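# Tuck chair under desk and park loaded cart

## Task

Shove the office chair fully beneath the desk so it ends upright with every wheel on the floor, then park the utility cart in the yellow-taped bay with all four wheels inside the tape and none touching it, its load still aboard and not overhanging any edge. Finally release everything and back away. The robot must not topple or be left leaning.

## Robot and tools

ROBOT. TidyBot++: a 0.54 m long, 0.50 m wide, 0.38 m tall base on four powered casters, carrying one seven-joint arm with a two-finger gripper. The shoulder sits 0.12 m ahead of base centre, 0.68 m up. Cameras: base_camera (fixed on the base, looking forward and down) and wrist_camera (fisheye, looks along the hand). The arm starts folded, hand down, reaching up to 0.08 m past the base front with the elbow up to 1.15 m high. A loose object may occasionally get nudged by something else.

FRAMES. Base frame: origin on the floor below base centre, x forward, y left, z up. hand_pose is reported in it (the point between the finger pads; its z runs out along the fingers, its y along the closing line). Odometry frame = base frame at scene start. base_odometry heading is positive to the left, range -3.142 to 3.142; it counts wheel turns, so slip looks like travel and drift of a few cm and degrees builds up. base_tilt is in degrees, positive when leaning forward or right, with about 1 degree fixed bias.

execute_actions(actions, cameras). actions is a list holding one action or none (empty = just report state and images). An action may contain:
- base: exactly one relative move from where the base last reported itself: translate_m (metres, forward +, -2 to 2), strafe_m (metres, left +, -2 to 2) or rotate_rad (radians, counter-clockwise from above +, -6.3 to 6.3). Moves needing over 8.667 s are refused.
- joints: absolute targets by name, in radians: joint_1_rad (whole arm about vertical; positive is clockwise from above, opposite to heading), joint_2_rad shoulder (-2.249 to 2.249), joint_3_rad upper-arm twist, joint_4_rad elbow (-2.579 to 2.579), joint_5_rad forearm twist, joint_6_rad wrist (-2.099 to 2.099), joint_7_rad hand twist (hand down: + is counter-clockwise from above; at 1.57 fingers open left/right). Joints 1,3,5,7 are unlimited but take the short way; turn far in steps under half a turn. gripper_pos is 0 (open, about 85 mm gap) to 1 (closed), gap roughly 85 x (1 - gripper_pos) mm.
- speeds: optional caps for this action only: translate_m and strafe_m 0.05 to 0.5 m/s, rotate_rad 0.1 to 1.57 rad/s (defaults are the maxima).
cameras: list of "base_camera", "wrist_camera" or "all"; omitted/null = all, [] = none. Bad keys or values refuse the call without motion. Parts left out of an action may keep pushing toward old targets.

Arm geometry (joint_1_rad 0, joint_3_rad 3.14, joint_5_rad 0): segments 0.42, 0.31, 0.31 m; angles from vertical are j2, j2-j4, j2-j4-j6; sum length x sin for reach ahead of the shoulder, length x cos for height above it. A downward hand reaches at most about 0.94 m high, only near the base.

wait(seconds): 0 to 10 s, commands nothing, returns state and images.
zoom_image(camera, region): enlarges [x0, y0, x1, y1] pixels (max 504 x 504) of the newest full image of base_camera or wrist_camera.
read_manual(section): licence text only, moves nothing.
finished_scene(scene): pass the current scene number; ends it irreversibly and reports success. Goal must already hold and stay held.

RESULT LINES. base_status / joint_status per motion: "done" (base: wheels turned the full amount, even with slip or if blocked short), "off_target" (rested away, may still push), "contact_stop"/"time_out" (target dropped, holds there; base contact_stop means odometry reached target then got pushed), "not_followed" or "joint command not followed" with "cause:" (self-collision check withheld arm targets; gripper still acts; targets may be retried later). on_its_own: things that moved uncommanded. motor_effort: percent of max, bracketed value is peak during last action, noisy and biased. "ARM HIT": arm struck base or itself. Gripper at 1: "done" means empty, "off_target" means something is held. MOTOR HOT warns from 60 °C; OVER-TEMPERATURE FAULT at 75 °C makes the arm sag, with "limit_stop_at_motor_heat" on affected keys (resend). Torque fault: if a joint sensor hits its limit (104.5 N m joints 1-4, 51.3 N m joints 5-7) the arm and gripper freeze 10 s and the rest of the call is skipped; the base continues. Camera calibration (K, distortion, T_world_to_cam in base frame) is given and slightly uncertain, more so for the wrist camera.

ACCURACY. Friction leaves joints slightly off; resending the same target does nothing. Improve by sending last command + (wanted - read). Held loads cause sag; never command a joint to its read angle while holding. hand_pose may be 1-2 cm off; trust images. Low targets near the floor risk contact.

AVOID. A blocked base shoves hard until it times out; a blocked arm pushes harder with every correction. Driving while the arm is caught above about 0.8 m can tip the robot; horizontal force on a raised hand can lift wheels. Back off or retract the arm to level it. Avoid drops, slams, hard pushes and toppling objects. Push the chair and cart gently at low speed, check tilt and images, then open the gripper and drive clear before finishing. The robot holds its last command while you think.

Each tool is called after "Emit:" by a JSON object that holds its "method" and its "body", one argument or row to a line.

## Session

Emit:
{"method": "execute_actions", "body": {
  "actions": [
    {"joints":{"joint_6_rad":-0.3}}
  ]
}}

Scene clock: 1.00 s.
base_odometry: x=+0.000 y=+0.000 heading=+0.000 (m, m, rad; odometry frame)
base_tilt: forward=-0.3 right=+0.3 (deg)
base_status: not commanded
joint_positions: joint_1_rad=+0.023 joint_2_rad=-0.339 joint_3_rad=+3.174 joint_4_rad=-2.539 joint_5_rad=+0.000 joint_6_rad=-0.323 joint_7_rad=+1.545 gripper_pos=+0.000
joint_status: all done
motor_effort: joint_1_rad=+1(1) joint_2_rad=-4(4) joint_3_rad=+0(0) joint_4_rad=+16(16) joint_5_rad=+0(0) joint_6_rad=+5(5) joint_7_rad=+0(0) (%)
hand_pose: x=+0.4140 y=-0.0139 z=+0.6402 quat_wxyz=(-0.001, +0.952, -0.039, +0.304) (m; base frame)
pictures: base_camera, wrist_camera
camera_calibration (this result's frames):
wrist_camera: T_world_to_cam=[[-0.0150496, -0.999342, -0.0329995, 0.0205208], [-0.835279, 0.0307065, -0.548968, 0.747494], [0.54962, 0.0193021, -0.835192, 0.441685], [0, 0, 0, 1]] pos_world=[0.381916, -0.0109711, 0.779919]
Images, in order (width x height): base_camera 644x364, wrist_camera 644x476.

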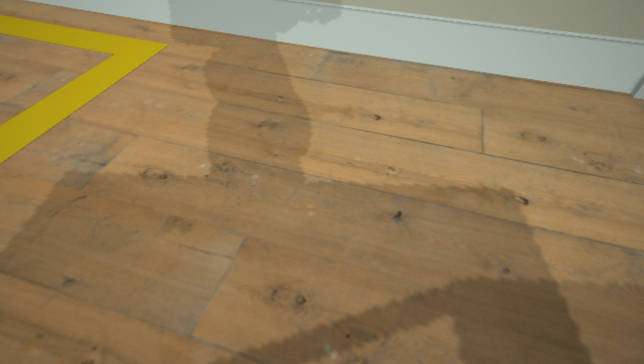

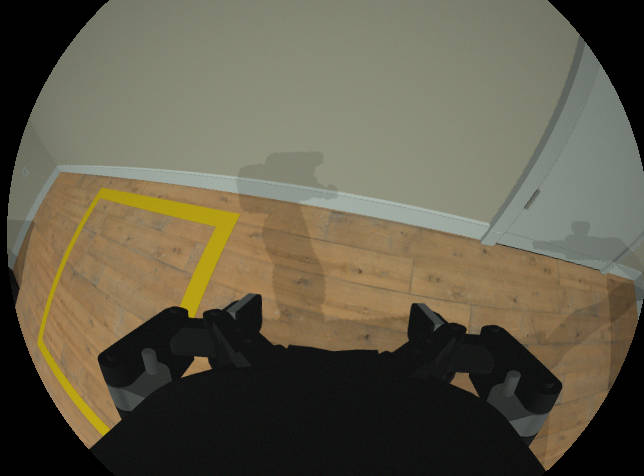

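Emit:
{"method": "execute_actions", "body": {
  "actions": [
    {"joints":{"joint_1_rad":-1.3,"joint_4_rad":-1.6,"joint_6_rad":-1.1}}
  ],
  "cameras": ["wrist_camera"]
}}

Emit:
{"method": "execute_actions", "body": {
  "actions": [
    {"joints":{"joint_1_rad":-2.9,"joint_6_rad":-0.8}}
  ],
  "cameras": ["wrist_camera"]
}}

Emit:
{"method": "execute_actions", "body": {
  "actions": [
    {"joints":{"joint_1_rad":-4.4}}
  ],
  "cameras": ["wrist_camera"]
}}

Scene clock: 6.03 s.
base_odometry: x=+0.000 y=+0.000 heading=+0.000 (m, m, rad; odometry frame)
base_tilt: forward=-0.3 right=+0.2 (deg)
base_status: not commanded
joint_positions: joint_1_rad=-1.286 joint_2_rad=-0.339 joint_3_rad=+3.174 joint_4_rad=-1.615 joint_5_rad=+0.000 joint_6_rad=-1.055 joint_7_rad=+1.545 gripper_pos=+0.000
joint_status: all done
motor_effort: joint_1_rad=+1(1) joint_2_rad=-7(8) joint_3_rad=+0(0) joint_4_rad=+19(18) joint_5_rad=+0(0) joint_6_rad=+6(6) joint_7_rad=+0(0) (%)
hand_pose: x=+0.2403 y=+0.3675 z=+0.9554 quat_wxyz=(-0.240, +0.752, +0.529, +0.313) (m; base frame)
pictures: wrist_camera
camera_calibration (this result's frames):
wrist_camera: T_world_to_cam=[[0.962645, -0.269576, -0.025353, -0.101013], [-0.210107, -0.684645, -0.697937, 1.01869], [0.170789, 0.677193, -0.71571, 0.528175], [0, 0, 0, 1]] pos_world=[0.221068, 0.312535, 1.08644]
Images, in order (width x height): wrist_camera 644x476.

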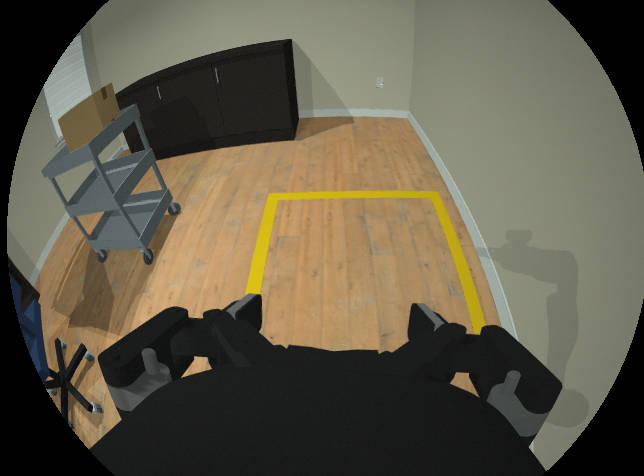

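Scene clock: 8.83 s.
base_odometry: x=+0.000 y=+0.000 heading=+0.000 (m, m, rad; odometry frame)
base_tilt: forward=-0.3 right=+0.2 (deg)
base_status: not commanded
joint_positions: joint_1_rad=-2.886 joint_2_rad=-0.339 joint_3_rad=+3.174 joint_4_rad=-1.615 joint_5_rad=+0.000 joint_6_rad=-0.845 joint_7_rad=+1.545 gripper_pos=+0.000
joint_status: all done
motor_effort: joint_1_rad=+1(1) joint_2_rad=-8(8) joint_3_rad=-1(1) joint_4_rad=+20(20) joint_5_rad=+0(0) joint_6_rad=+7(7) joint_7_rad=+0(0) (%)
hand_pose: x=-0.2899 y=+0.1222 z=+1.0072 quat_wxyz=(-0.485, +0.138, +0.862, +0.059) (m; base frame)
pictures: wrist_camera
camera_calibration (this result's frames):
wrist_camera: T_world_to_cam=[[0.239191, 0.970836, -0.0162976, -0.0258497], [0.535245, -0.145839, -0.832012, 1.06081], [-0.810124, 0.190287, -0.554518, 0.434634], [0, 0, 0, 1]] pos_world=[-0.209502, 0.0970978, 1.1232]
Images, in order (width x height): wrist_camera 644x476.

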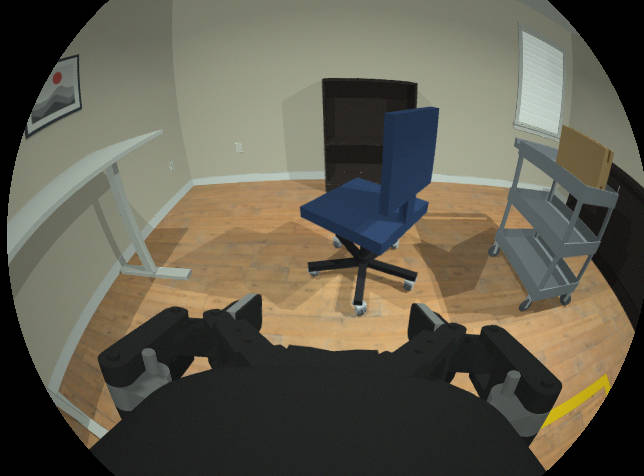

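Scene clock: 11.57 s.
base_odometry: x=+0.000 y=+0.000 heading=+0.000 (m, m, rad; odometry frame)
base_tilt: forward=-0.3 right=+0.3 (deg)
base_status: not commanded
joint_positions: joint_1_rad=-4.386 joint_2_rad=-0.339 joint_3_rad=+3.174 joint_4_rad=-1.615 joint_5_rad=+0.000 joint_6_rad=-0.844 joint_7_rad=+1.545 gripper_pos=+0.000
joint_status: all done
motor_effort: joint_1_rad=+1(1) joint_2_rad=-8(8) joint_3_rad=+0(1) joint_4_rad=+19(20) joint_5_rad=+0(0) joint_6_rad=+7(7) joint_7_rad=+0(0) (%)
hand_pose: x=-0.0319 y=-0.3994 z=+1.0074 quat_wxyz=(-0.395, -0.486, +0.724, -0.288) (m; base frame)
pictures: wrist_camera
camera_calibration (this result's frames):
wrist_camera: T_world_to_cam=[[-0.951459, 0.307346, -0.0162585, 0.115791], [0.183127, 0.522871, -0.832508, 1.10317], [-0.247367, -0.795075, -0.553774, 0.366715], [0, 0, 0, 1]] pos_world=[-0.0011364, -0.320838, 1.12336]
Images, in order (width x height): wrist_camera 644x476.

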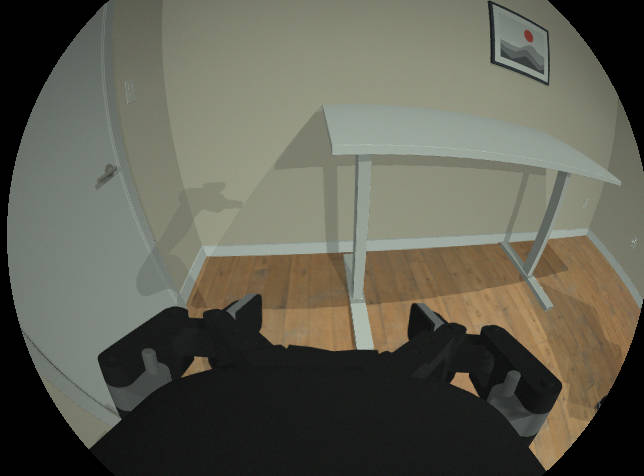

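Emit:
{"method": "execute_actions", "body": {
  "actions": [
    {"base":{"rotate_rad":-0.28},"joints":{"joint_1_rad":-3.14,"joint_6_rad":-1.2}}
  ],
  "cameras": []
}}

Emit:
{"method": "execute_actions", "body": {
  "actions": [
    {"base":{"strafe_m":0.83}}
  ]
}}

Emit:
{"method": "execute_actions", "body": {
  "actions": [
    {"base":{"translate_m":-0.5}}
  ]
}}

Scene clock: 29.13 s.
base_odometry: x=+0.000 y=+0.000 heading=-0.280 (m, m, rad; odometry frame)
base_tilt: forward=-0.3 right=+0.3 (deg)
base_status: done
joint_positions: joint_1_rad=-3.154 joint_2_rad=-0.339 joint_3_rad=+3.174 joint_4_rad=-1.615 joint_5_rad=+0.000 joint_6_rad=-1.156 joint_7_rad=+1.545 gripper_pos=+0.000
joint_status: all done
motor_effort: joint_1_rad=+1(3) joint_2_rad=-7(10) joint_3_rad=+0(2) joint_4_rad=+18(21) joint_5_rad=+0(1) joint_6_rad=+6(7) joint_7_rad=+0(0) (%)
hand_pose: x=-0.2453 y=+0.0078 z=+0.9340 quat_wxyz=(-0.347, +0.022, +0.937, -0.007) (m; base frame)
pictures: none
No camera images: the call's "cameras" was empty. Leave "cameras" out to get every camera's image.

Scene clock: 32.17 s.
base_odometry: x=+0.231 y=+0.798 heading=-0.281 (m, m, rad; odometry frame)
base_tilt: forward=-0.3 right=+0.3 (deg)
base_status: done
joint_positions: joint_1_rad=-3.153 joint_2_rad=-0.339 joint_3_rad=+3.174 joint_4_rad=-1.615 joint_5_rad=+0.000 joint_6_rad=-1.156 joint_7_rad=+1.545 gripper_pos=+0.000
joint_status: not commanded
motor_effort: joint_1_rad=+1(3) joint_2_rad=-7(8) joint_3_rad=+0(3) joint_4_rad=+19(19) joint_5_rad=+0(1) joint_6_rad=+6(6) joint_7_rad=+0(0) (%)
hand_pose: x=-0.2453 y=+0.0082 z=+0.9340 quat_wxyz=(-0.347, +0.023, +0.937, -0.006) (m; base frame)
pictures: base_camera, wrist_camera
camera_calibration (this result's frames):
wrist_camera: T_world_to_cam=[[-0.0212149, 0.999343, -0.0293757, 0.0210858], [0.782399, -0.00169707, -0.622775, 0.823348], [-0.622416, -0.0361956, -0.781849, 0.712135], [0, 0, 0, 1]] pos_world=[-0.200495, 0.00610146, 1.07016]
Images, in order (width x height): base_camera 644x364, wrist_camera 644x476.

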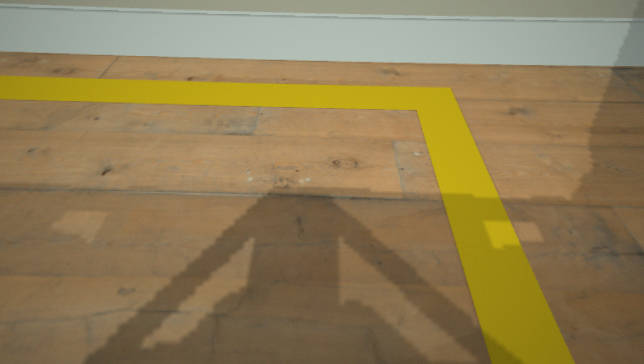

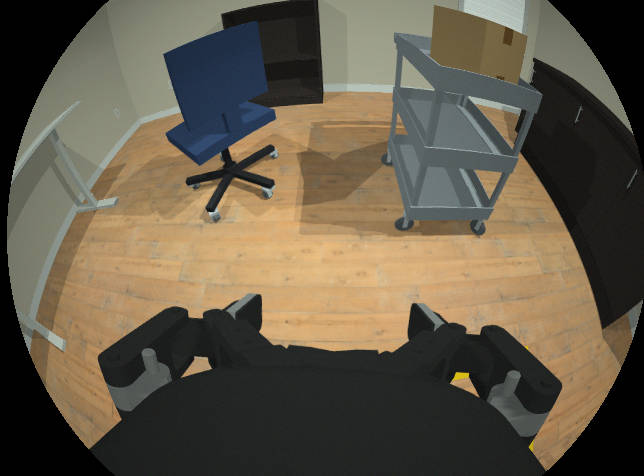

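Scene clock: 34.53 s.
base_odometry: x=-0.250 y=+0.937 heading=-0.281 (m, m, rad; odometry frame)
base_tilt: forward=-0.3 right=+0.3 (deg)
base_status: done
joint_positions: joint_1_rad=-3.152 joint_2_rad=-0.332 joint_3_rad=+3.174 joint_4_rad=-1.613 joint_5_rad=+0.000 joint_6_rad=-1.159 joint_7_rad=+1.545 gripper_pos=+0.000
joint_status: not commanded
motor_effort: joint_1_rad=+1(0) joint_2_rad=-7(11) joint_3_rad=+0(0) joint_4_rad=+18(19) joint_5_rad=+0(0) joint_6_rad=+6(6) joint_7_rad=+0(0) (%)
hand_pose: x=-0.2461 y=+0.0082 z=+0.9316 quat_wxyz=(-0.343, +0.023, +0.939, -0.006) (m; base frame)
pictures: base_camera, wrist_camera
camera_calibration (this result's frames):
wrist_camera: T_world_to_cam=[[-0.0207794, 0.999348, -0.0295387, 0.0212136], [0.78775, -0.00182789, -0.615993, 0.817518], [-0.615645, -0.0360691, -0.787198, 0.71642], [0, 0, 0, 1]] pos_world=[-0.202499, 0.00613519, 1.06818]
Images, in order (width x height): base_camera 644x364, wrist_camera 644x476.

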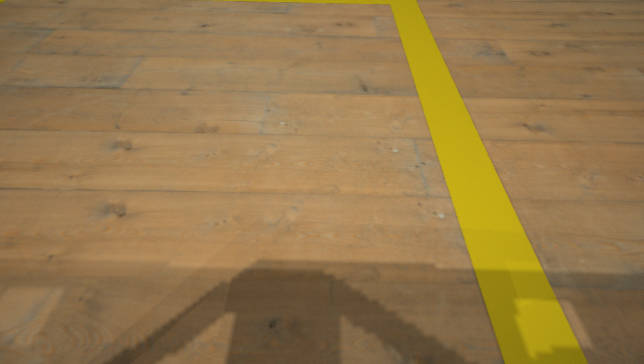

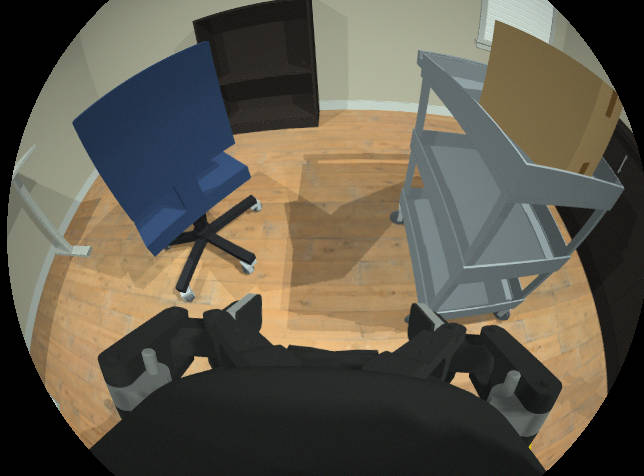

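Emit:
{"method": "execute_actions", "body": {
  "actions": [
    {"base":{"strafe_m":-0.04}}
  ],
  "cameras": []
}}

Emit:
{"method": "execute_actions", "body": {
  "actions": [
    {"base":{"translate_m":-1.7},"joints":{"joint_2_rad":-0.6,"joint_4_rad":-1.7,"joint_6_rad":-1.5}}
  ]
}}

Emit:
{"method": "execute_actions", "body": {
  "actions": [
    {"joints":{"joint_1_rad":-0.3}}
  ]
}}

Scene clock: 39.23 s.
base_odometry: x=-0.261 y=+0.898 heading=-0.281 (m, m, rad; odometry frame)
base_tilt: forward=-0.3 right=+0.3 (deg)
base_status: done
joint_positions: joint_1_rad=-3.152 joint_2_rad=-0.332 joint_3_rad=+3.173 joint_4_rad=-1.613 joint_5_rad=+0.000 joint_6_rad=-1.160 joint_7_rad=+1.545 gripper_pos=+0.000
joint_status: not commanded
motor_effort: joint_1_rad=+1(0) joint_2_rad=-7(8) joint_3_rad=-1(2) joint_4_rad=+19(18) joint_5_rad=+0(1) joint_6_rad=+6(6) joint_7_rad=+0(0) (%)
hand_pose: x=-0.2460 y=+0.0080 z=+0.9317 quat_wxyz=(-0.343, +0.023, +0.939, -0.006) (m; base frame)
pictures: none
No camera images: the call's "cameras" was empty. Leave "cameras" out to get every camera's image.

Scene clock: 44.00 s.
base_odometry: x=-1.895 y=+1.370 heading=-0.281 (m, m, rad; odometry frame)
base_tilt: forward=-0.3 right=+0.3 (deg)
base_status: done
joint_positions: joint_1_rad=-3.152 joint_2_rad=-0.599 joint_3_rad=+3.173 joint_4_rad=-1.685 joint_5_rad=+0.000 joint_6_rad=-1.462 joint_7_rad=+1.545 gripper_pos=+0.000
joint_status: all done
motor_effort: joint_1_rad=+1(1) joint_2_rad=+3(7) joint_3_rad=+0(0) joint_4_rad=+17(19) joint_5_rad=+0(0) joint_6_rad=+5(6) joint_7_rad=+0(0) (%)
hand_pose: x=-0.0962 y=+0.0060 z=+0.9180 quat_wxyz=(-0.292, +0.022, +0.956, -0.010) (m; base frame)
pictures: base_camera, wrist_camera
camera_calibration (this result's frames):
wrist_camera: T_world_to_cam=[[-0.0225993, 0.998914, -0.0407481, 0.036304], [0.849493, -0.00230302, -0.527594, 0.615844], [-0.527115, -0.0465385, -0.848519, 0.862721], [0, 0, 0, 1]] pos_world=[-0.067582, 0.00530348, 1.05843]
Images, in order (width x height): base_camera 644x364, wrist_camera 644x476.

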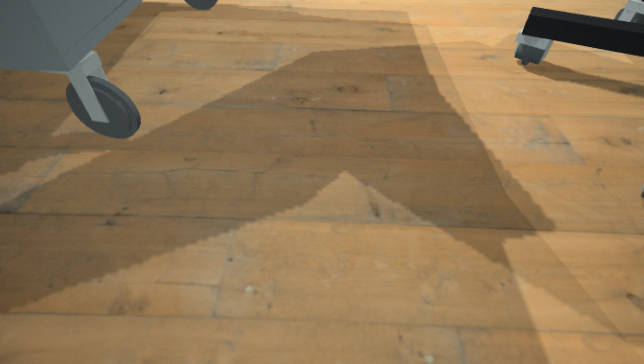

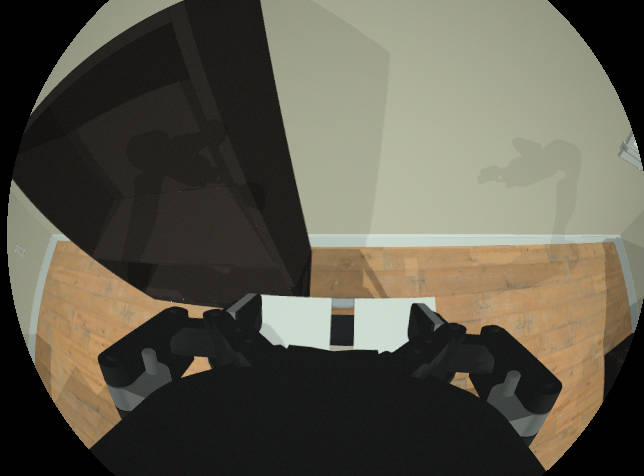

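Scene clock: 47.73 s.
base_odometry: x=-1.895 y=+1.370 heading=-0.281 (m, m, rad; odometry frame)
base_tilt: forward=-0.3 right=+0.3 (deg)
base_status: not commanded
joint_positions: joint_1_rad=-0.315 joint_2_rad=-0.599 joint_3_rad=+3.173 joint_4_rad=-1.685 joint_5_rad=+0.000 joint_6_rad=-1.462 joint_7_rad=+1.545 gripper_pos=+0.000
joint_status: all done
motor_effort: joint_1_rad=+1(1) joint_2_rad=+3(3) joint_3_rad=+0(0) joint_4_rad=+17(17) joint_5_rad=+0(0) joint_6_rad=+5(5) joint_7_rad=+0(0) (%)
hand_pose: x=+0.3261 y=+0.0588 z=+0.9180 quat_wxyz=(-0.054, +0.948, +0.123, +0.287) (m; base frame)
pictures: base_camera, wrist_camera
camera_calibration (this result's frames):
wrist_camera: T_world_to_cam=[[0.321029, -0.946192, -0.0407481, -0.00458776], [-0.81111, -0.252477, -0.527594, 0.813456], [0.488918, 0.202424, -0.848519, 0.741813], [0, 0, 0, 1]] pos_world=[0.29859, 0.0508768, 1.05843]
Images, in order (width x height): base_camera 644x364, wrist_camera 644x476.

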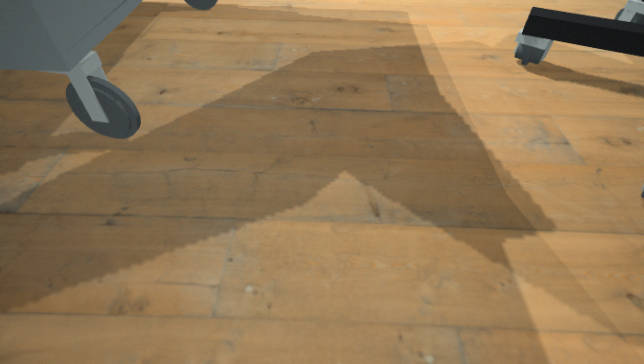

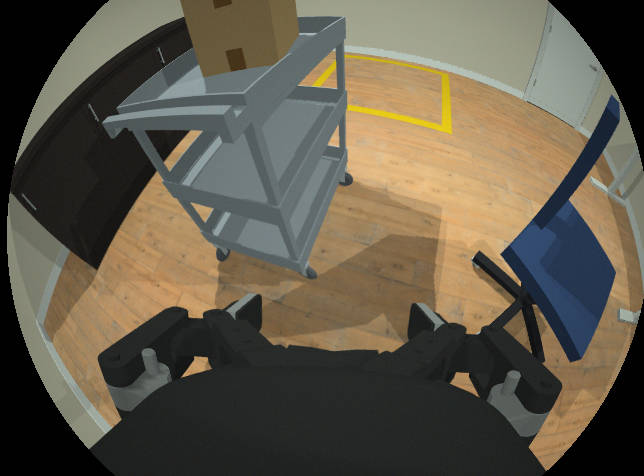

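Emit:
{"method": "execute_actions", "body": {
  "actions": [
    {"base":{"strafe_m":0.56},"joints":{"joint_1_rad":0,"joint_2_rad":-0.9,"joint_4_rad":-1.3,"joint_6_rad":-1.8}}
  ],
  "cameras": []
}}

Emit:
{"method": "execute_actions", "body": {
  "actions": [
    {"base":{"rotate_rad":-0.06}}
  ],
  "cameras": []
}}

Emit:
{"method": "execute_actions", "body": {
  "actions": [
    {"base":{"translate_m":0.2},"speeds":{"translate_m":0.15}}
  ]
}}

Scene clock: 54.87 s.
base_odometry: x=-1.739 y=+1.908 heading=-0.281 (m, m, rad; odometry frame)
base_tilt: forward=-0.3 right=+0.3 (deg)
base_status: done
joint_positions: joint_1_rad=-0.008 joint_2_rad=-0.903 joint_3_rad=+3.173 joint_4_rad=-1.309 joint_5_rad=+0.000 joint_6_rad=-1.758 joint_7_rad=+1.545 gripper_pos=+0.000
joint_status: all done
motor_effort: joint_1_rad=+1(1) joint_2_rad=+17(18) joint_3_rad=+0(1) joint_4_rad=+11(17) joint_5_rad=+0(1) joint_6_rad=+7(7) joint_7_rad=+0(0) (%)
hand_pose: x=+0.1712 y=-0.0082 z=+1.0572 quat_wxyz=(-0.014, +0.883, -0.022, +0.469) (m; base frame)
pictures: none
No camera images: the call's "cameras" was empty. Leave "cameras" out to get every camera's image.

Scene clock: 55.53 s.
base_odometry: x=-1.739 y=+1.908 heading=-0.341 (m, m, rad; odometry frame)
base_tilt: forward=-0.3 right=+0.3 (deg)
base_status: done
joint_positions: joint_1_rad=-0.008 joint_2_rad=-0.903 joint_3_rad=+3.173 joint_4_rad=-1.309 joint_5_rad=+0.000 joint_6_rad=-1.758 joint_7_rad=+1.545 gripper_pos=+0.000
joint_status: not commanded
motor_effort: joint_1_rad=+1(0) joint_2_rad=+17(19) joint_3_rad=+0(0) joint_4_rad=+12(11) joint_5_rad=+0(0) joint_6_rad=+7(7) joint_7_rad=+0(0) (%)
hand_pose: x=+0.1712 y=-0.0082 z=+1.0572 quat_wxyz=(-0.014, +0.883, -0.022, +0.469) (m; base frame)
pictures: none
No camera images: the call's "cameras" was empty. Leave "cameras" out to get every camera's image.

Scene clock: 57.53 s.
base_odometry: x=-1.551 y=+1.842 heading=-0.341 (m, m, rad; odometry frame)
base_tilt: forward=-0.3 right=+0.3 (deg)
base_status: done
joint_positions: joint_1_rad=-0.008 joint_2_rad=-0.899 joint_3_rad=+3.173 joint_4_rad=-1.309 joint_5_rad=+0.000 joint_6_rad=-1.758 joint_7_rad=+1.545 gripper_pos=+0.000
joint_status: not commanded
motor_effort: joint_1_rad=+1(0) joint_2_rad=+17(21) joint_3_rad=+0(2) joint_4_rad=+11(12) joint_5_rad=+0(1) joint_6_rad=+7(8) joint_7_rad=+0(0) (%)
hand_pose: x=+0.1725 y=-0.0082 z=+1.0571 quat_wxyz=(-0.014, +0.884, -0.022, +0.468) (m; base frame)
pictures: base_camera, wrist_camera
camera_calibration (this result's frames):
wrist_camera: T_world_to_cam=[[0.0329784, -0.998954, -0.0316896, 0.0266197], [-0.592811, 0.0059765, -0.805319, 1.00338], [0.804666, 0.0453441, -0.591994, 0.621639], [0, 0, 0, 1]] pos_world=[0.0937267, -0.00759253, 1.17689]
Images, in order (width x height): base_camera 644x364, wrist_camera 644x476.

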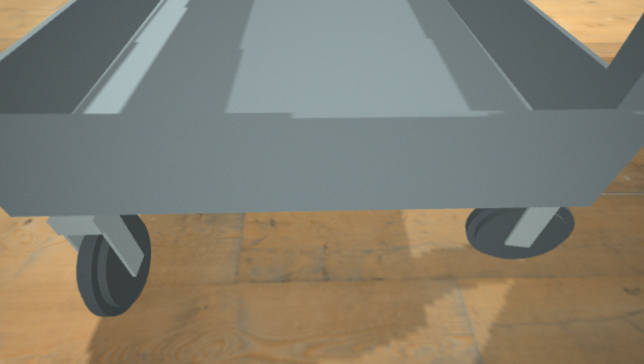

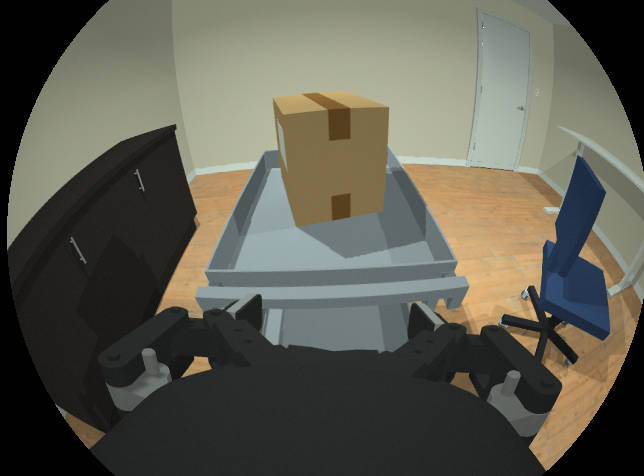

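Emit:
{"method": "execute_actions", "body": {
  "actions": [
    {"base":{"translate_m":0.5},"speeds":{"translate_m":0.08}}
  ]
}}

Emit:
{"method": "execute_actions", "body": {
  "actions": [
    {"base":{"translate_m":0.6},"speeds":{"translate_m":0.1}}
  ]
}}

Scene clock: 65.70 s.
base_odometry: x=-1.079 y=+1.674 heading=-0.342 (m, m, rad; odometry frame)
base_tilt: forward=-0.3 right=+0.3 (deg)
base_status: done
joint_positions: joint_1_rad=-0.008 joint_2_rad=-0.900 joint_3_rad=+3.173 joint_4_rad=-1.309 joint_5_rad=+0.000 joint_6_rad=-1.758 joint_7_rad=+1.545 gripper_pos=+0.000
joint_status: not commanded
motor_effort: joint_1_rad=+1(2) joint_2_rad=+17(21) joint_3_rad=+0(3) joint_4_rad=+11(12) joint_5_rad=+0(1) joint_6_rad=+7(8) joint_7_rad=+0(0) (%)
hand_pose: x=+0.1721 y=-0.0083 z=+1.0572 quat_wxyz=(-0.014, +0.883, -0.022, +0.468) (m; base frame)
pictures: base_camera, wrist_camera
camera_calibration (this result's frames):
wrist_camera: T_world_to_cam=[[0.0324185, -0.998973, -0.031642, 0.0266581], [-0.592301, 0.00629874, -0.805692, 1.00355], [0.805064, 0.0448609, -0.591489, 0.621339], [0, 0, 0, 1]] pos_world=[0.093322, -0.00756423, 1.17691]
Images, in order (width x height): base_camera 644x364, wrist_camera 644x476.

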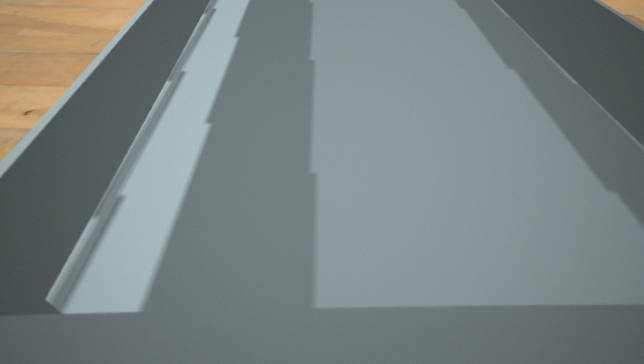

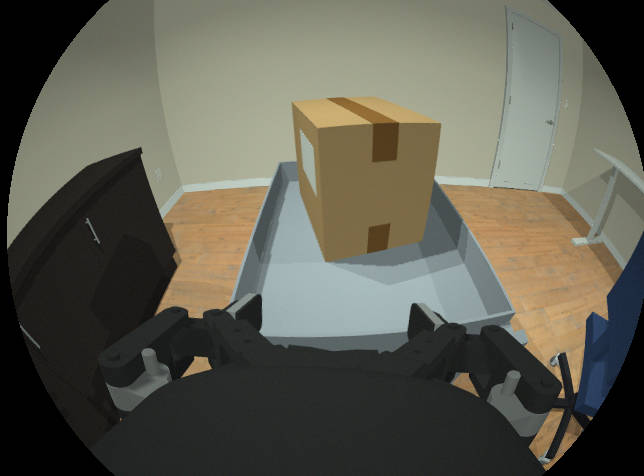

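Scene clock: 72.27 s.
base_odometry: x=-0.514 y=+1.473 heading=-0.342 (m, m, rad; odometry frame)
base_tilt: forward=-0.3 right=+0.3 (deg)
base_status: done
joint_positions: joint_1_rad=-0.008 joint_2_rad=-0.899 joint_3_rad=+3.173 joint_4_rad=-1.309 joint_5_rad=+0.000 joint_6_rad=-1.758 joint_7_rad=+1.545 gripper_pos=+0.000
joint_status: not commanded
motor_effort: joint_1_rad=+1(0) joint_2_rad=+16(20) joint_3_rad=+0(1) joint_4_rad=+11(11) joint_5_rad=+0(0) joint_6_rad=+7(8) joint_7_rad=+0(0) (%)
hand_pose: x=+0.1726 y=-0.0083 z=+1.0571 quat_wxyz=(-0.014, +0.884, -0.022, +0.468) (m; base frame)
pictures: base_camera, wrist_camera
camera_calibration (this result's frames):
wrist_camera: T_world_to_cam=[[0.0323829, -0.998974, -0.0316679, 0.0266795], [-0.593176, 0.0062919, -0.805048, 1.00324], [0.804421, 0.0448544, -0.592364, 0.622014], [0, 0, 0, 1]] pos_world=[0.0938717, -0.0075602, 1.17696]
Images, in order (width x height): base_camera 644x364, wrist_camera 644x476.

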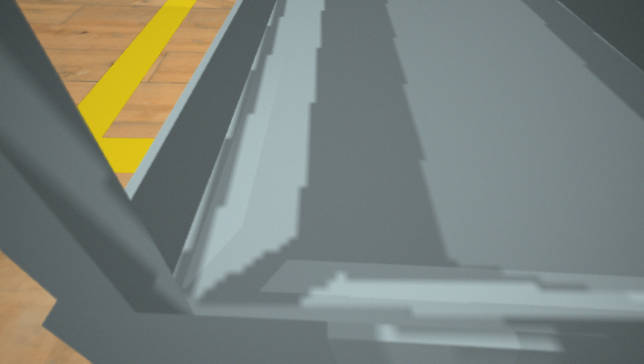

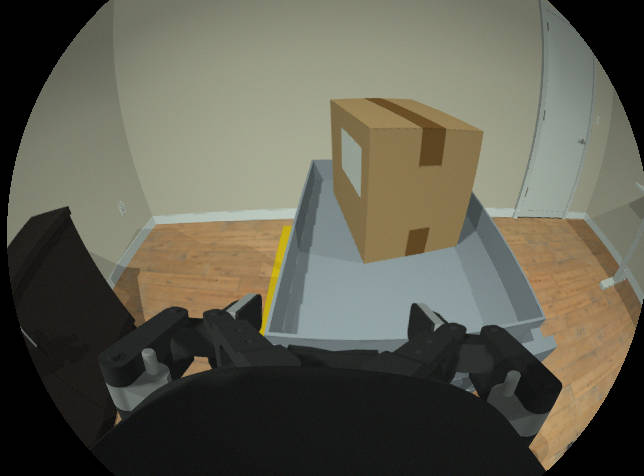

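Emit:
{"method": "execute_actions", "body": {
  "actions": [
    {"base":{"translate_m":-0.06}}
  ],
  "cameras": []
}}

Emit:
{"method": "execute_actions", "body": {
  "actions": [
    {"base":{"strafe_m":-0.17}}
  ],
  "cameras": []
}}

Emit:
{"method": "execute_actions", "body": {
  "actions": [
    {"base":{"translate_m":0.57},"speeds":{"translate_m":0.08}}
  ],
  "cameras": []
}}

Emit:
{"method": "execute_actions", "body": {
  "actions": [
    {"base":{"translate_m":-0.6},"joints":{"joint_6_rad":-2.05}}
  ]
}}

Emit:
{"method": "execute_actions", "body": {
  "actions": [
    {"joints":{"joint_1_rad":1.6}}
  ]
}}

Scene clock: 79.47 s.
base_odometry: x=-0.571 y=+1.493 heading=-0.341 (m, m, rad; odometry frame)
base_tilt: forward=-0.3 right=+0.3 (deg)
base_status: done
joint_positions: joint_1_rad=-0.008 joint_2_rad=-0.904 joint_3_rad=+3.173 joint_4_rad=-1.309 joint_5_rad=+0.000 joint_6_rad=-1.758 joint_7_rad=+1.545 gripper_pos=+0.000
joint_status: not commanded
motor_effort: joint_1_rad=+1(1) joint_2_rad=+17(20) joint_3_rad=+0(0) joint_4_rad=+11(11) joint_5_rad=+0(0) joint_6_rad=+7(7) joint_7_rad=+0(0) (%)
hand_pose: x=+0.1706 y=-0.0083 z=+1.0575 quat_wxyz=(-0.014, +0.882, -0.022, +0.470) (m; base frame)
pictures: none
No camera images: the call's "cameras" was empty. Leave "cameras" out to get every camera's image.

Scene clock: 81.00 s.
base_odometry: x=-0.627 y=+1.333 heading=-0.340 (m, m, rad; odometry frame)
base_tilt: forward=-0.3 right=+0.3 (deg)
base_status: done
joint_positions: joint_1_rad=-0.007 joint_2_rad=-0.904 joint_3_rad=+3.173 joint_4_rad=-1.309 joint_5_rad=+0.000 joint_6_rad=-1.758 joint_7_rad=+1.545 gripper_pos=+0.000
joint_status: not commanded
motor_effort: joint_1_rad=+1(3) joint_2_rad=+17(17) joint_3_rad=+0(3) joint_4_rad=+11(11) joint_5_rad=+0(1) joint_6_rad=+7(7) joint_7_rad=+0(0) (%)
hand_pose: x=+0.1706 y=-0.0086 z=+1.0575 quat_wxyz=(-0.014, +0.882, -0.022, +0.470) (m; base frame)
pictures: none
No camera images: the call's "cameras" was empty. Leave "cameras" out to get every camera's image.

Scene clock: 88.63 s.
base_odometry: x=-0.090 y=+1.142 heading=-0.341 (m, m, rad; odometry frame)
base_tilt: forward=-1.0 right=+0.2 (deg)
base_status: done
joint_positions: joint_1_rad=-0.007 joint_2_rad=-0.903 joint_3_rad=+3.173 joint_4_rad=-1.308 joint_5_rad=+0.000 joint_6_rad=-1.758 joint_7_rad=+1.545 gripper_pos=+0.000
joint_status: not commanded
motor_effort: joint_1_rad=+1(0) joint_2_rad=+17(21) joint_3_rad=+0(1) joint_4_rad=+11(12) joint_5_rad=+0(0) joint_6_rad=+7(8) joint_7_rad=+1(0) (%)
hand_pose: x=+0.1709 y=-0.0086 z=+1.0576 quat_wxyz=(-0.014, +0.882, -0.022, +0.470) (m; base frame)
pictures: none
No camera images: the call's "cameras" was empty. Leave "cameras" out to get every camera's image.

Scene clock: 91.33 s.
base_odometry: x=-0.656 y=+1.344 heading=-0.341 (m, m, rad; odometry frame)
base_tilt: forward=-0.3 right=+0.3 (deg)
base_status: done
joint_positions: joint_1_rad=-0.007 joint_2_rad=-0.904 joint_3_rad=+3.173 joint_4_rad=-1.307 joint_5_rad=+0.000 joint_6_rad=-2.024 joint_7_rad=+1.545 gripper_pos=+0.000
joint_status: all done
motor_effort: joint_1_rad=+1(3) joint_2_rad=+18(21) joint_3_rad=+0(2) joint_4_rad=+9(13) joint_5_rad=+0(1) joint_6_rad=+6(8) joint_7_rad=+0(0) (%)
hand_pose: x=+0.1161 y=-0.0064 z=+0.9963 quat_wxyz=(-0.014, +0.937, -0.022, +0.349) (m; base frame)
pictures: base_camera, wrist_camera
camera_calibration (this result's frames):
wrist_camera: T_world_to_cam=[[0.0282066, -0.99866, -0.0433778, 0.0406157], [-0.779673, 0.00517674, -0.626166, 0.76416], [0.625552, 0.0514825, -0.778482, 0.837528], [0, 0, 0, 1]] pos_world=[0.0707322, -0.00651256, 1.13225]
Images, in order (width x height): base_camera 644x364, wrist_camera 644x476.

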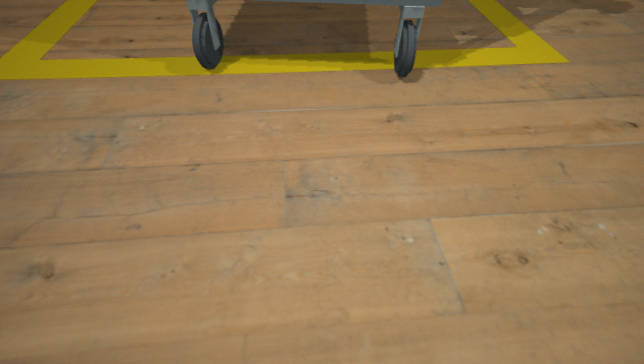

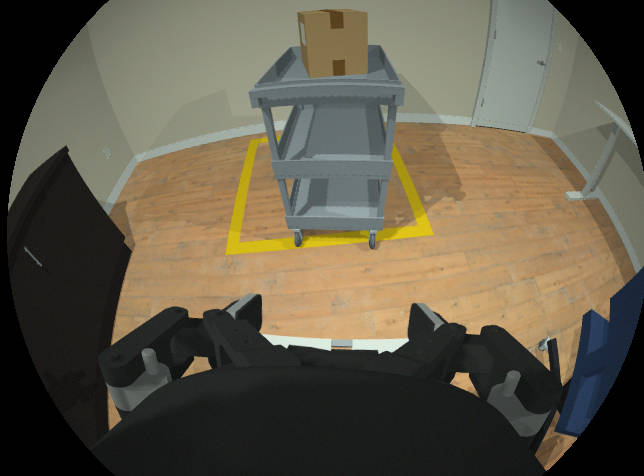

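Scene clock: 94.13 s.
base_odometry: x=-0.656 y=+1.344 heading=-0.341 (m, m, rad; odometry frame)
base_tilt: forward=-0.3 right=+0.2 (deg)
base_status: not commanded
joint_positions: joint_1_rad=+1.587 joint_2_rad=-0.904 joint_3_rad=+3.173 joint_4_rad=-1.307 joint_5_rad=+0.000 joint_6_rad=-2.024 joint_7_rad=+1.545 gripper_pos=+0.000
joint_status: all done
motor_effort: joint_1_rad=+1(1) joint_2_rad=+18(19) joint_3_rad=+0(0) joint_4_rad=+10(10) joint_5_rad=+0(0) joint_6_rad=+6(6) joint_7_rad=+0(0) (%)
hand_pose: x=+0.1127 y=+0.0030 z=+0.9963 quat_wxyz=(+0.240, +0.639, -0.685, +0.254) (m; base frame)
pictures: base_camera, wrist_camera
camera_calibration (this result's frames):
wrist_camera: T_world_to_cam=[[-0.999045, -0.00528833, -0.0433776, 0.162858], [0.0230622, 0.779349, -0.626166, 0.668634], [0.0371177, -0.626568, -0.778482, 0.907552], [0, 0, 0, 1]] pos_world=[0.113597, 0.0484045, 1.13225]
Images, in order (width x height): base_camera 644x364, wrist_camera 644x476.

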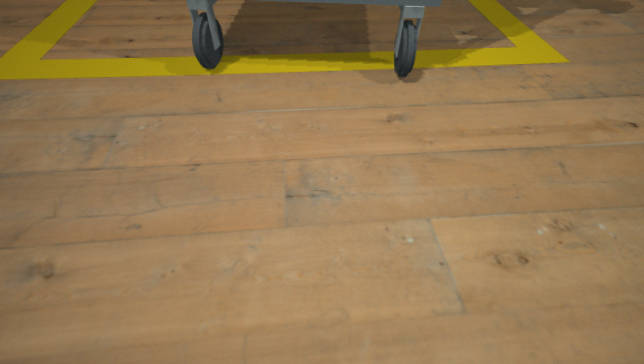

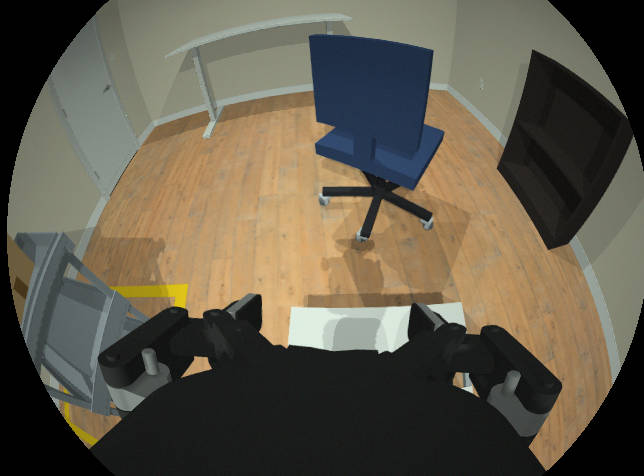

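Emit:
{"method": "execute_actions", "body": {
  "actions": [
    {"base":{"translate_m":0.45},"joints":{"joint_1_rad":0,"joint_6_rad":-1.8}}
  ],
  "cameras": []
}}

Emit:
{"method": "execute_actions", "body": {
  "actions": [
    {"base":{"translate_m":0.42},"speeds":{"translate_m":0.08}}
  ],
  "cameras": []
}}

Emit:
{"method": "execute_actions", "body": {
  "actions": [
    {"base":{"translate_m":-0.7},"joints":{"joint_6_rad":-2.05}}
  ]
}}

Scene clock: 99.80 s.
base_odometry: x=-0.232 y=+1.193 heading=-0.342 (m, m, rad; odometry frame)
base_tilt: forward=-0.3 right=+0.3 (deg)
base_status: done
joint_positions: joint_1_rad=+0.013 joint_2_rad=-0.901 joint_3_rad=+3.173 joint_4_rad=-1.307 joint_5_rad=+0.000 joint_6_rad=-1.845 joint_7_rad=+1.545 gripper_pos=+0.000
joint_status: all done
motor_effort: joint_1_rad=+1(3) joint_2_rad=+17(21) joint_3_rad=+0(2) joint_4_rad=+11(11) joint_5_rad=+0(1) joint_6_rad=+7(6) joint_7_rad=+0(0) (%)
hand_pose: x=+0.1553 y=-0.0086 z=+1.0361 quat_wxyz=(-0.010, +0.902, -0.032, +0.431) (m; base frame)
pictures: none
No camera images: the call's "cameras" was empty. Leave "cameras" out to get every camera's image.

Scene clock: 105.60 s.
base_odometry: x=+0.163 y=+1.052 heading=-0.342 (m, m, rad; odometry frame)
base_tilt: forward=-1.1 right=+0.3 (deg)
base_status: done
joint_positions: joint_1_rad=+0.013 joint_2_rad=-0.901 joint_3_rad=+3.173 joint_4_rad=-1.307 joint_5_rad=+0.000 joint_6_rad=-1.844 joint_7_rad=+1.545 gripper_pos=+0.000
joint_status: not commanded
motor_effort: joint_1_rad=+1(0) joint_2_rad=+18(21) joint_3_rad=+0(1) joint_4_rad=+10(11) joint_5_rad=+0(1) joint_6_rad=+7(7) joint_7_rad=+0(0) (%)
hand_pose: x=+0.1557 y=-0.0086 z=+1.0364 quat_wxyz=(-0.010, +0.902, -0.032, +0.431) (m; base frame)
pictures: none
No camera images: the call's "cameras" was empty. Leave "cameras" out to get every camera's image.

Scene clock: 108.50 s.
base_odometry: x=-0.496 y=+1.288 heading=-0.342 (m, m, rad; odometry frame)
base_tilt: forward=-0.3 right=+0.3 (deg)
base_status: done
joint_positions: joint_1_rad=+0.013 joint_2_rad=-0.901 joint_3_rad=+3.173 joint_4_rad=-1.308 joint_5_rad=+0.000 joint_6_rad=-2.020 joint_7_rad=+1.545 gripper_pos=+0.000
joint_status: all done
motor_effort: joint_1_rad=+1(3) joint_2_rad=+17(21) joint_3_rad=+0(2) joint_4_rad=+10(15) joint_5_rad=+0(1) joint_6_rad=+6(7) joint_7_rad=+0(0) (%)
hand_pose: x=+0.1178 y=-0.0063 z=+0.9970 quat_wxyz=(-0.010, +0.936, -0.032, +0.350) (m; base frame)
pictures: base_camera, wrist_camera
camera_calibration (this result's frames):
wrist_camera: T_world_to_cam=[[0.00785488, -0.999036, -0.0431906, 0.0428388], [-0.77889, 0.0209744, -0.62681, 0.766599], [0.627112, 0.0385642, -0.777974, 0.836257], [0, 0, 0, 1]] pos_world=[0.0723324, -0.00553108, 1.13295]
Images, in order (width x height): base_camera 644x364, wrist_camera 644x476.

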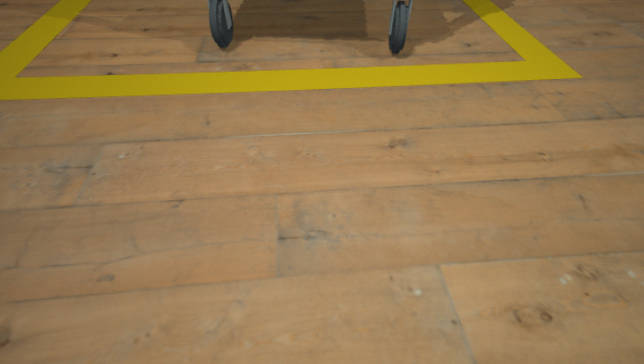

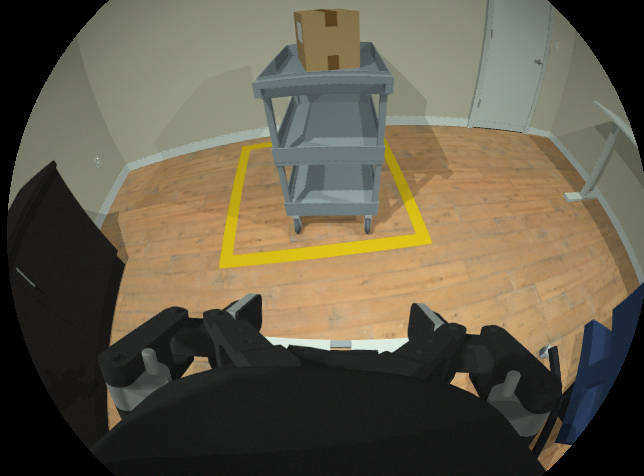

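Emit:
{"method": "execute_actions", "body": {
  "actions": [
    {"base":{"rotate_rad":-2.15}}
  ],
  "cameras": []
}}

Emit:
{"method": "execute_actions", "body": {
  "actions": [
    {"base":{"strafe_m":0.42}}
  ],
  "cameras": []
}}

Emit:
{"method": "execute_actions", "body": {
  "actions": [
    {"base":{"translate_m":-0.1},"joints":{"joint_4_rad":-2.5,"joint_6_rad":-0.4}}
  ]
}}

Scene clock: 119.53 s.
base_odometry: x=-0.496 y=+1.288 heading=-2.491 (m, m, rad; odometry frame)
base_tilt: forward=-0.3 right=+0.3 (deg)
base_status: done
joint_positions: joint_1_rad=+0.013 joint_2_rad=-0.901 joint_3_rad=+3.173 joint_4_rad=-1.308 joint_5_rad=+0.000 joint_6_rad=-2.020 joint_7_rad=+1.545 gripper_pos=+0.000
joint_status: not commanded
motor_effort: joint_1_rad=+1(2) joint_2_rad=+18(18) joint_3_rad=+0(1) joint_4_rad=+10(10) joint_5_rad=+0(0) joint_6_rad=+6(6) joint_7_rad=+0(0) (%)
hand_pose: x=+0.1178 y=-0.0063 z=+0.9970 quat_wxyz=(-0.011, +0.936, -0.031, +0.350) (m; base frame)
pictures: none
No camera images: the call's "cameras" was empty. Leave "cameras" out to get every camera's image.

Scene clock: 121.73 s.
base_odometry: x=-0.242 y=+0.953 heading=-2.492 (m, m, rad; odometry frame)
base_tilt: forward=-0.3 right=+0.2 (deg)
base_status: done
joint_positions: joint_1_rad=+0.010 joint_2_rad=-0.901 joint_3_rad=+3.173 joint_4_rad=-1.308 joint_5_rad=+0.000 joint_6_rad=-2.020 joint_7_rad=+1.545 gripper_pos=+0.000
joint_status: not commanded
motor_effort: joint_1_rad=+1(3) joint_2_rad=+17(19) joint_3_rad=+0(2) joint_4_rad=+10(10) joint_5_rad=+0(1) joint_6_rad=+6(6) joint_7_rad=+0(0) (%)
hand_pose: x=+0.1178 y=-0.0063 z=+0.9970 quat_wxyz=(-0.011, +0.936, -0.030, +0.350) (m; base frame)
pictures: none
No camera images: the call's "cameras" was empty. Leave "cameras" out to get every camera's image.

Scene clock: 124.27 s.
base_odometry: x=-0.162 y=+1.013 heading=-2.493 (m, m, rad; odometry frame)
base_tilt: forward=-0.3 right=+0.3 (deg)
base_status: done
joint_positions: joint_1_rad=+0.010 joint_2_rad=-0.904 joint_3_rad=+3.173 joint_4_rad=-2.487 joint_5_rad=+0.000 joint_6_rad=-0.444 joint_7_rad=+1.545 gripper_pos=+0.000
joint_status: all done
motor_effort: joint_1_rad=+1(1) joint_2_rad=+7(18) joint_3_rad=+0(1) joint_4_rad=+20(21) joint_5_rad=+0(0) joint_6_rad=+8(8) joint_7_rad=+0(0) (%)
hand_pose: x=+0.3823 y=-0.0093 z=+0.8016 quat_wxyz=(-0.010, +0.848, -0.030, +0.529) (m; base frame)
pictures: base_camera, wrist_camera
camera_calibration (this result's frames):
wrist_camera: T_world_to_cam=[[0.0149409, -0.999546, -0.0261816, 0.013033], [-0.473037, 0.016003, -0.880897, 0.936961], [0.880916, 0.0255463, -0.472583, 0.176523], [0, 0, 0, 1]] pos_world=[0.28752, -0.00647662, 0.909129]
Images, in order (width x height): base_camera 644x364, wrist_camera 644x476.

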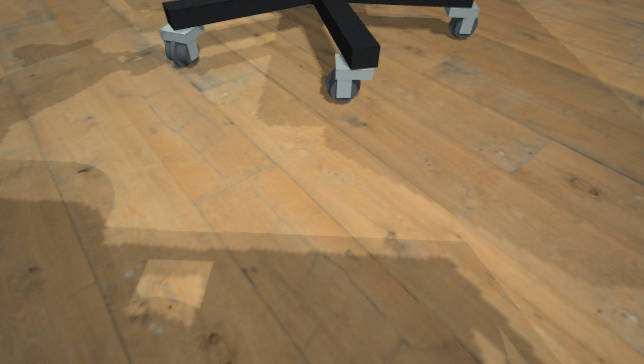

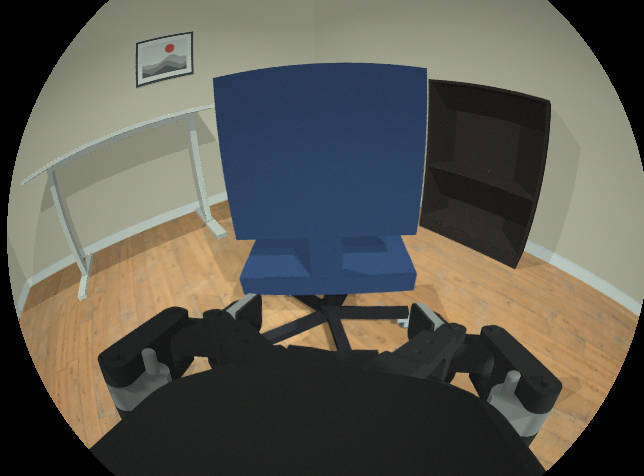

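Emit:
{"method": "execute_actions", "body": {
  "actions": [
    {"joints":{"joint_2_rad":0.6,"joint_4_rad":-2.4,"joint_6_rad":0.89,"joint_3_rad":3.11,"joint_7_rad":1.59}}
  ]
}}

Emit:
{"method": "execute_actions", "body": {
  "actions": [
    {"base":{"translate_m":0.09},"speeds":{"translate_m":0.1}}
  ]
}}

Scene clock: 132.27 s.
base_odometry: x=-0.162 y=+1.013 heading=-2.492 (m, m, rad; odometry frame)
base_tilt: forward=-0.3 right=+0.3 (deg)
base_status: not commanded
joint_positions: joint_1_rad=+0.010 joint_2_rad=+0.594 joint_3_rad=+3.127 joint_4_rad=-2.418 joint_5_rad=+0.000 joint_6_rad=+0.845 joint_7_rad=+1.568 gripper_pos=+0.000
joint_status: all done
motor_effort: joint_1_rad=+1(1) joint_2_rad=-26(27) joint_3_rad=-1(0) joint_4_rad=+7(21) joint_5_rad=+0(0) joint_6_rad=+7(7) joint_7_rad=+0(0) (%)
hand_pose: x=+0.6528 y=+0.0036 z=+0.5445 quat_wxyz=(-0.005, +0.883, -0.002, +0.469) (m; base frame)
pictures: base_camera, wrist_camera
camera_calibration (this result's frames):
wrist_camera: T_world_to_cam=[[0.0581025, -0.998305, 0.00332769, -0.0291555], [-0.590747, -0.0370688, -0.806005, 0.874475], [0.804762, 0.0448651, -0.591899, -0.0689654], [0, 0, 0, 1]] pos_world=[0.573788, 0.00640379, 0.664108]
Images, in order (width x height): base_camera 644x364, wrist_camera 644x476.

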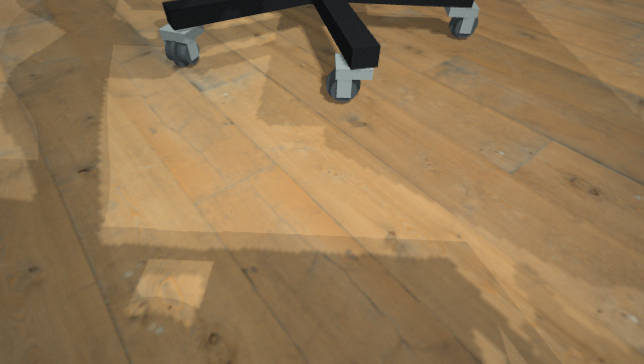

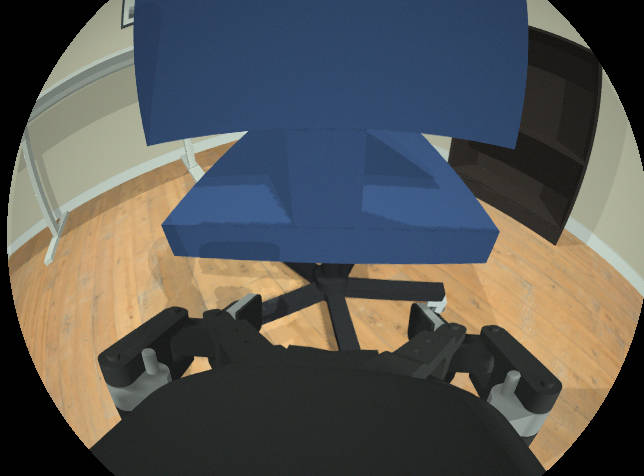

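Scene clock: 133.70 s.
base_odometry: x=-0.234 y=+0.959 heading=-2.492 (m, m, rad; odometry frame)
base_tilt: forward=-0.3 right=+0.3 (deg)
base_status: done
joint_positions: joint_1_rad=+0.010 joint_2_rad=+0.594 joint_3_rad=+3.126 joint_4_rad=-2.411 joint_5_rad=+0.000 joint_6_rad=+0.847 joint_7_rad=+1.568 gripper_pos=+0.000
joint_status: not commanded
motor_effort: joint_1_rad=+1(2) joint_2_rad=-26(27) joint_3_rad=-1(1) joint_4_rad=+6(7) joint_5_rad=+0(1) joint_6_rad=+7(8) joint_7_rad=+0(0) (%)
hand_pose: x=+0.6564 y=+0.0041 z=+0.5466 quat_wxyz=(-0.005, +0.882, -0.002, +0.472) (m; base frame)
pictures: base_camera, wrist_camera
camera_calibration (this result's frames):
wrist_camera: T_world_to_cam=[[0.0589243, -0.998258, 0.00313791, -0.0292416], [-0.584439, -0.0370458, -0.810591, 0.876645], [0.809295, 0.0459296, -0.585604, -0.077083], [0, 0, 0, 1]] pos_world=[0.576452, 0.00682579, 0.665553]
Images, in order (width x height): base_camera 644x364, wrist_camera 644x476.

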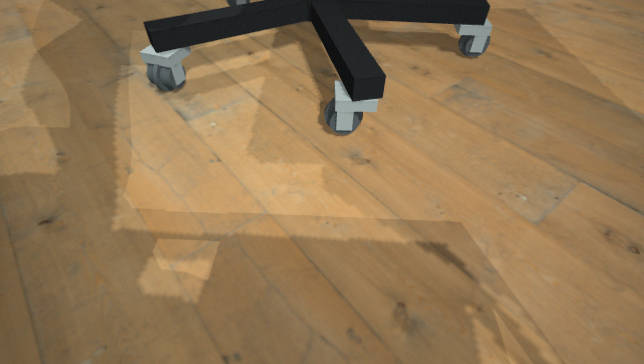

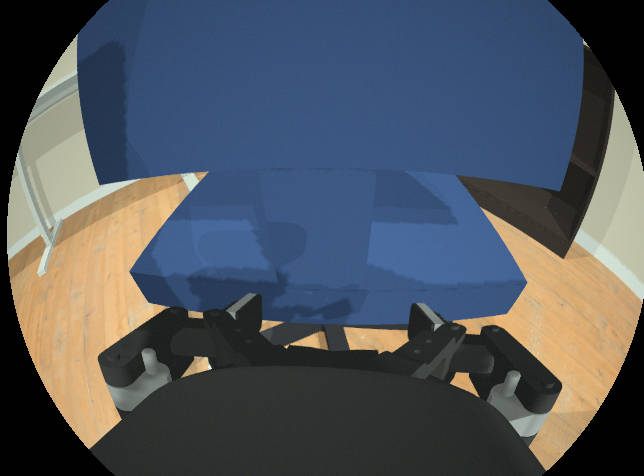

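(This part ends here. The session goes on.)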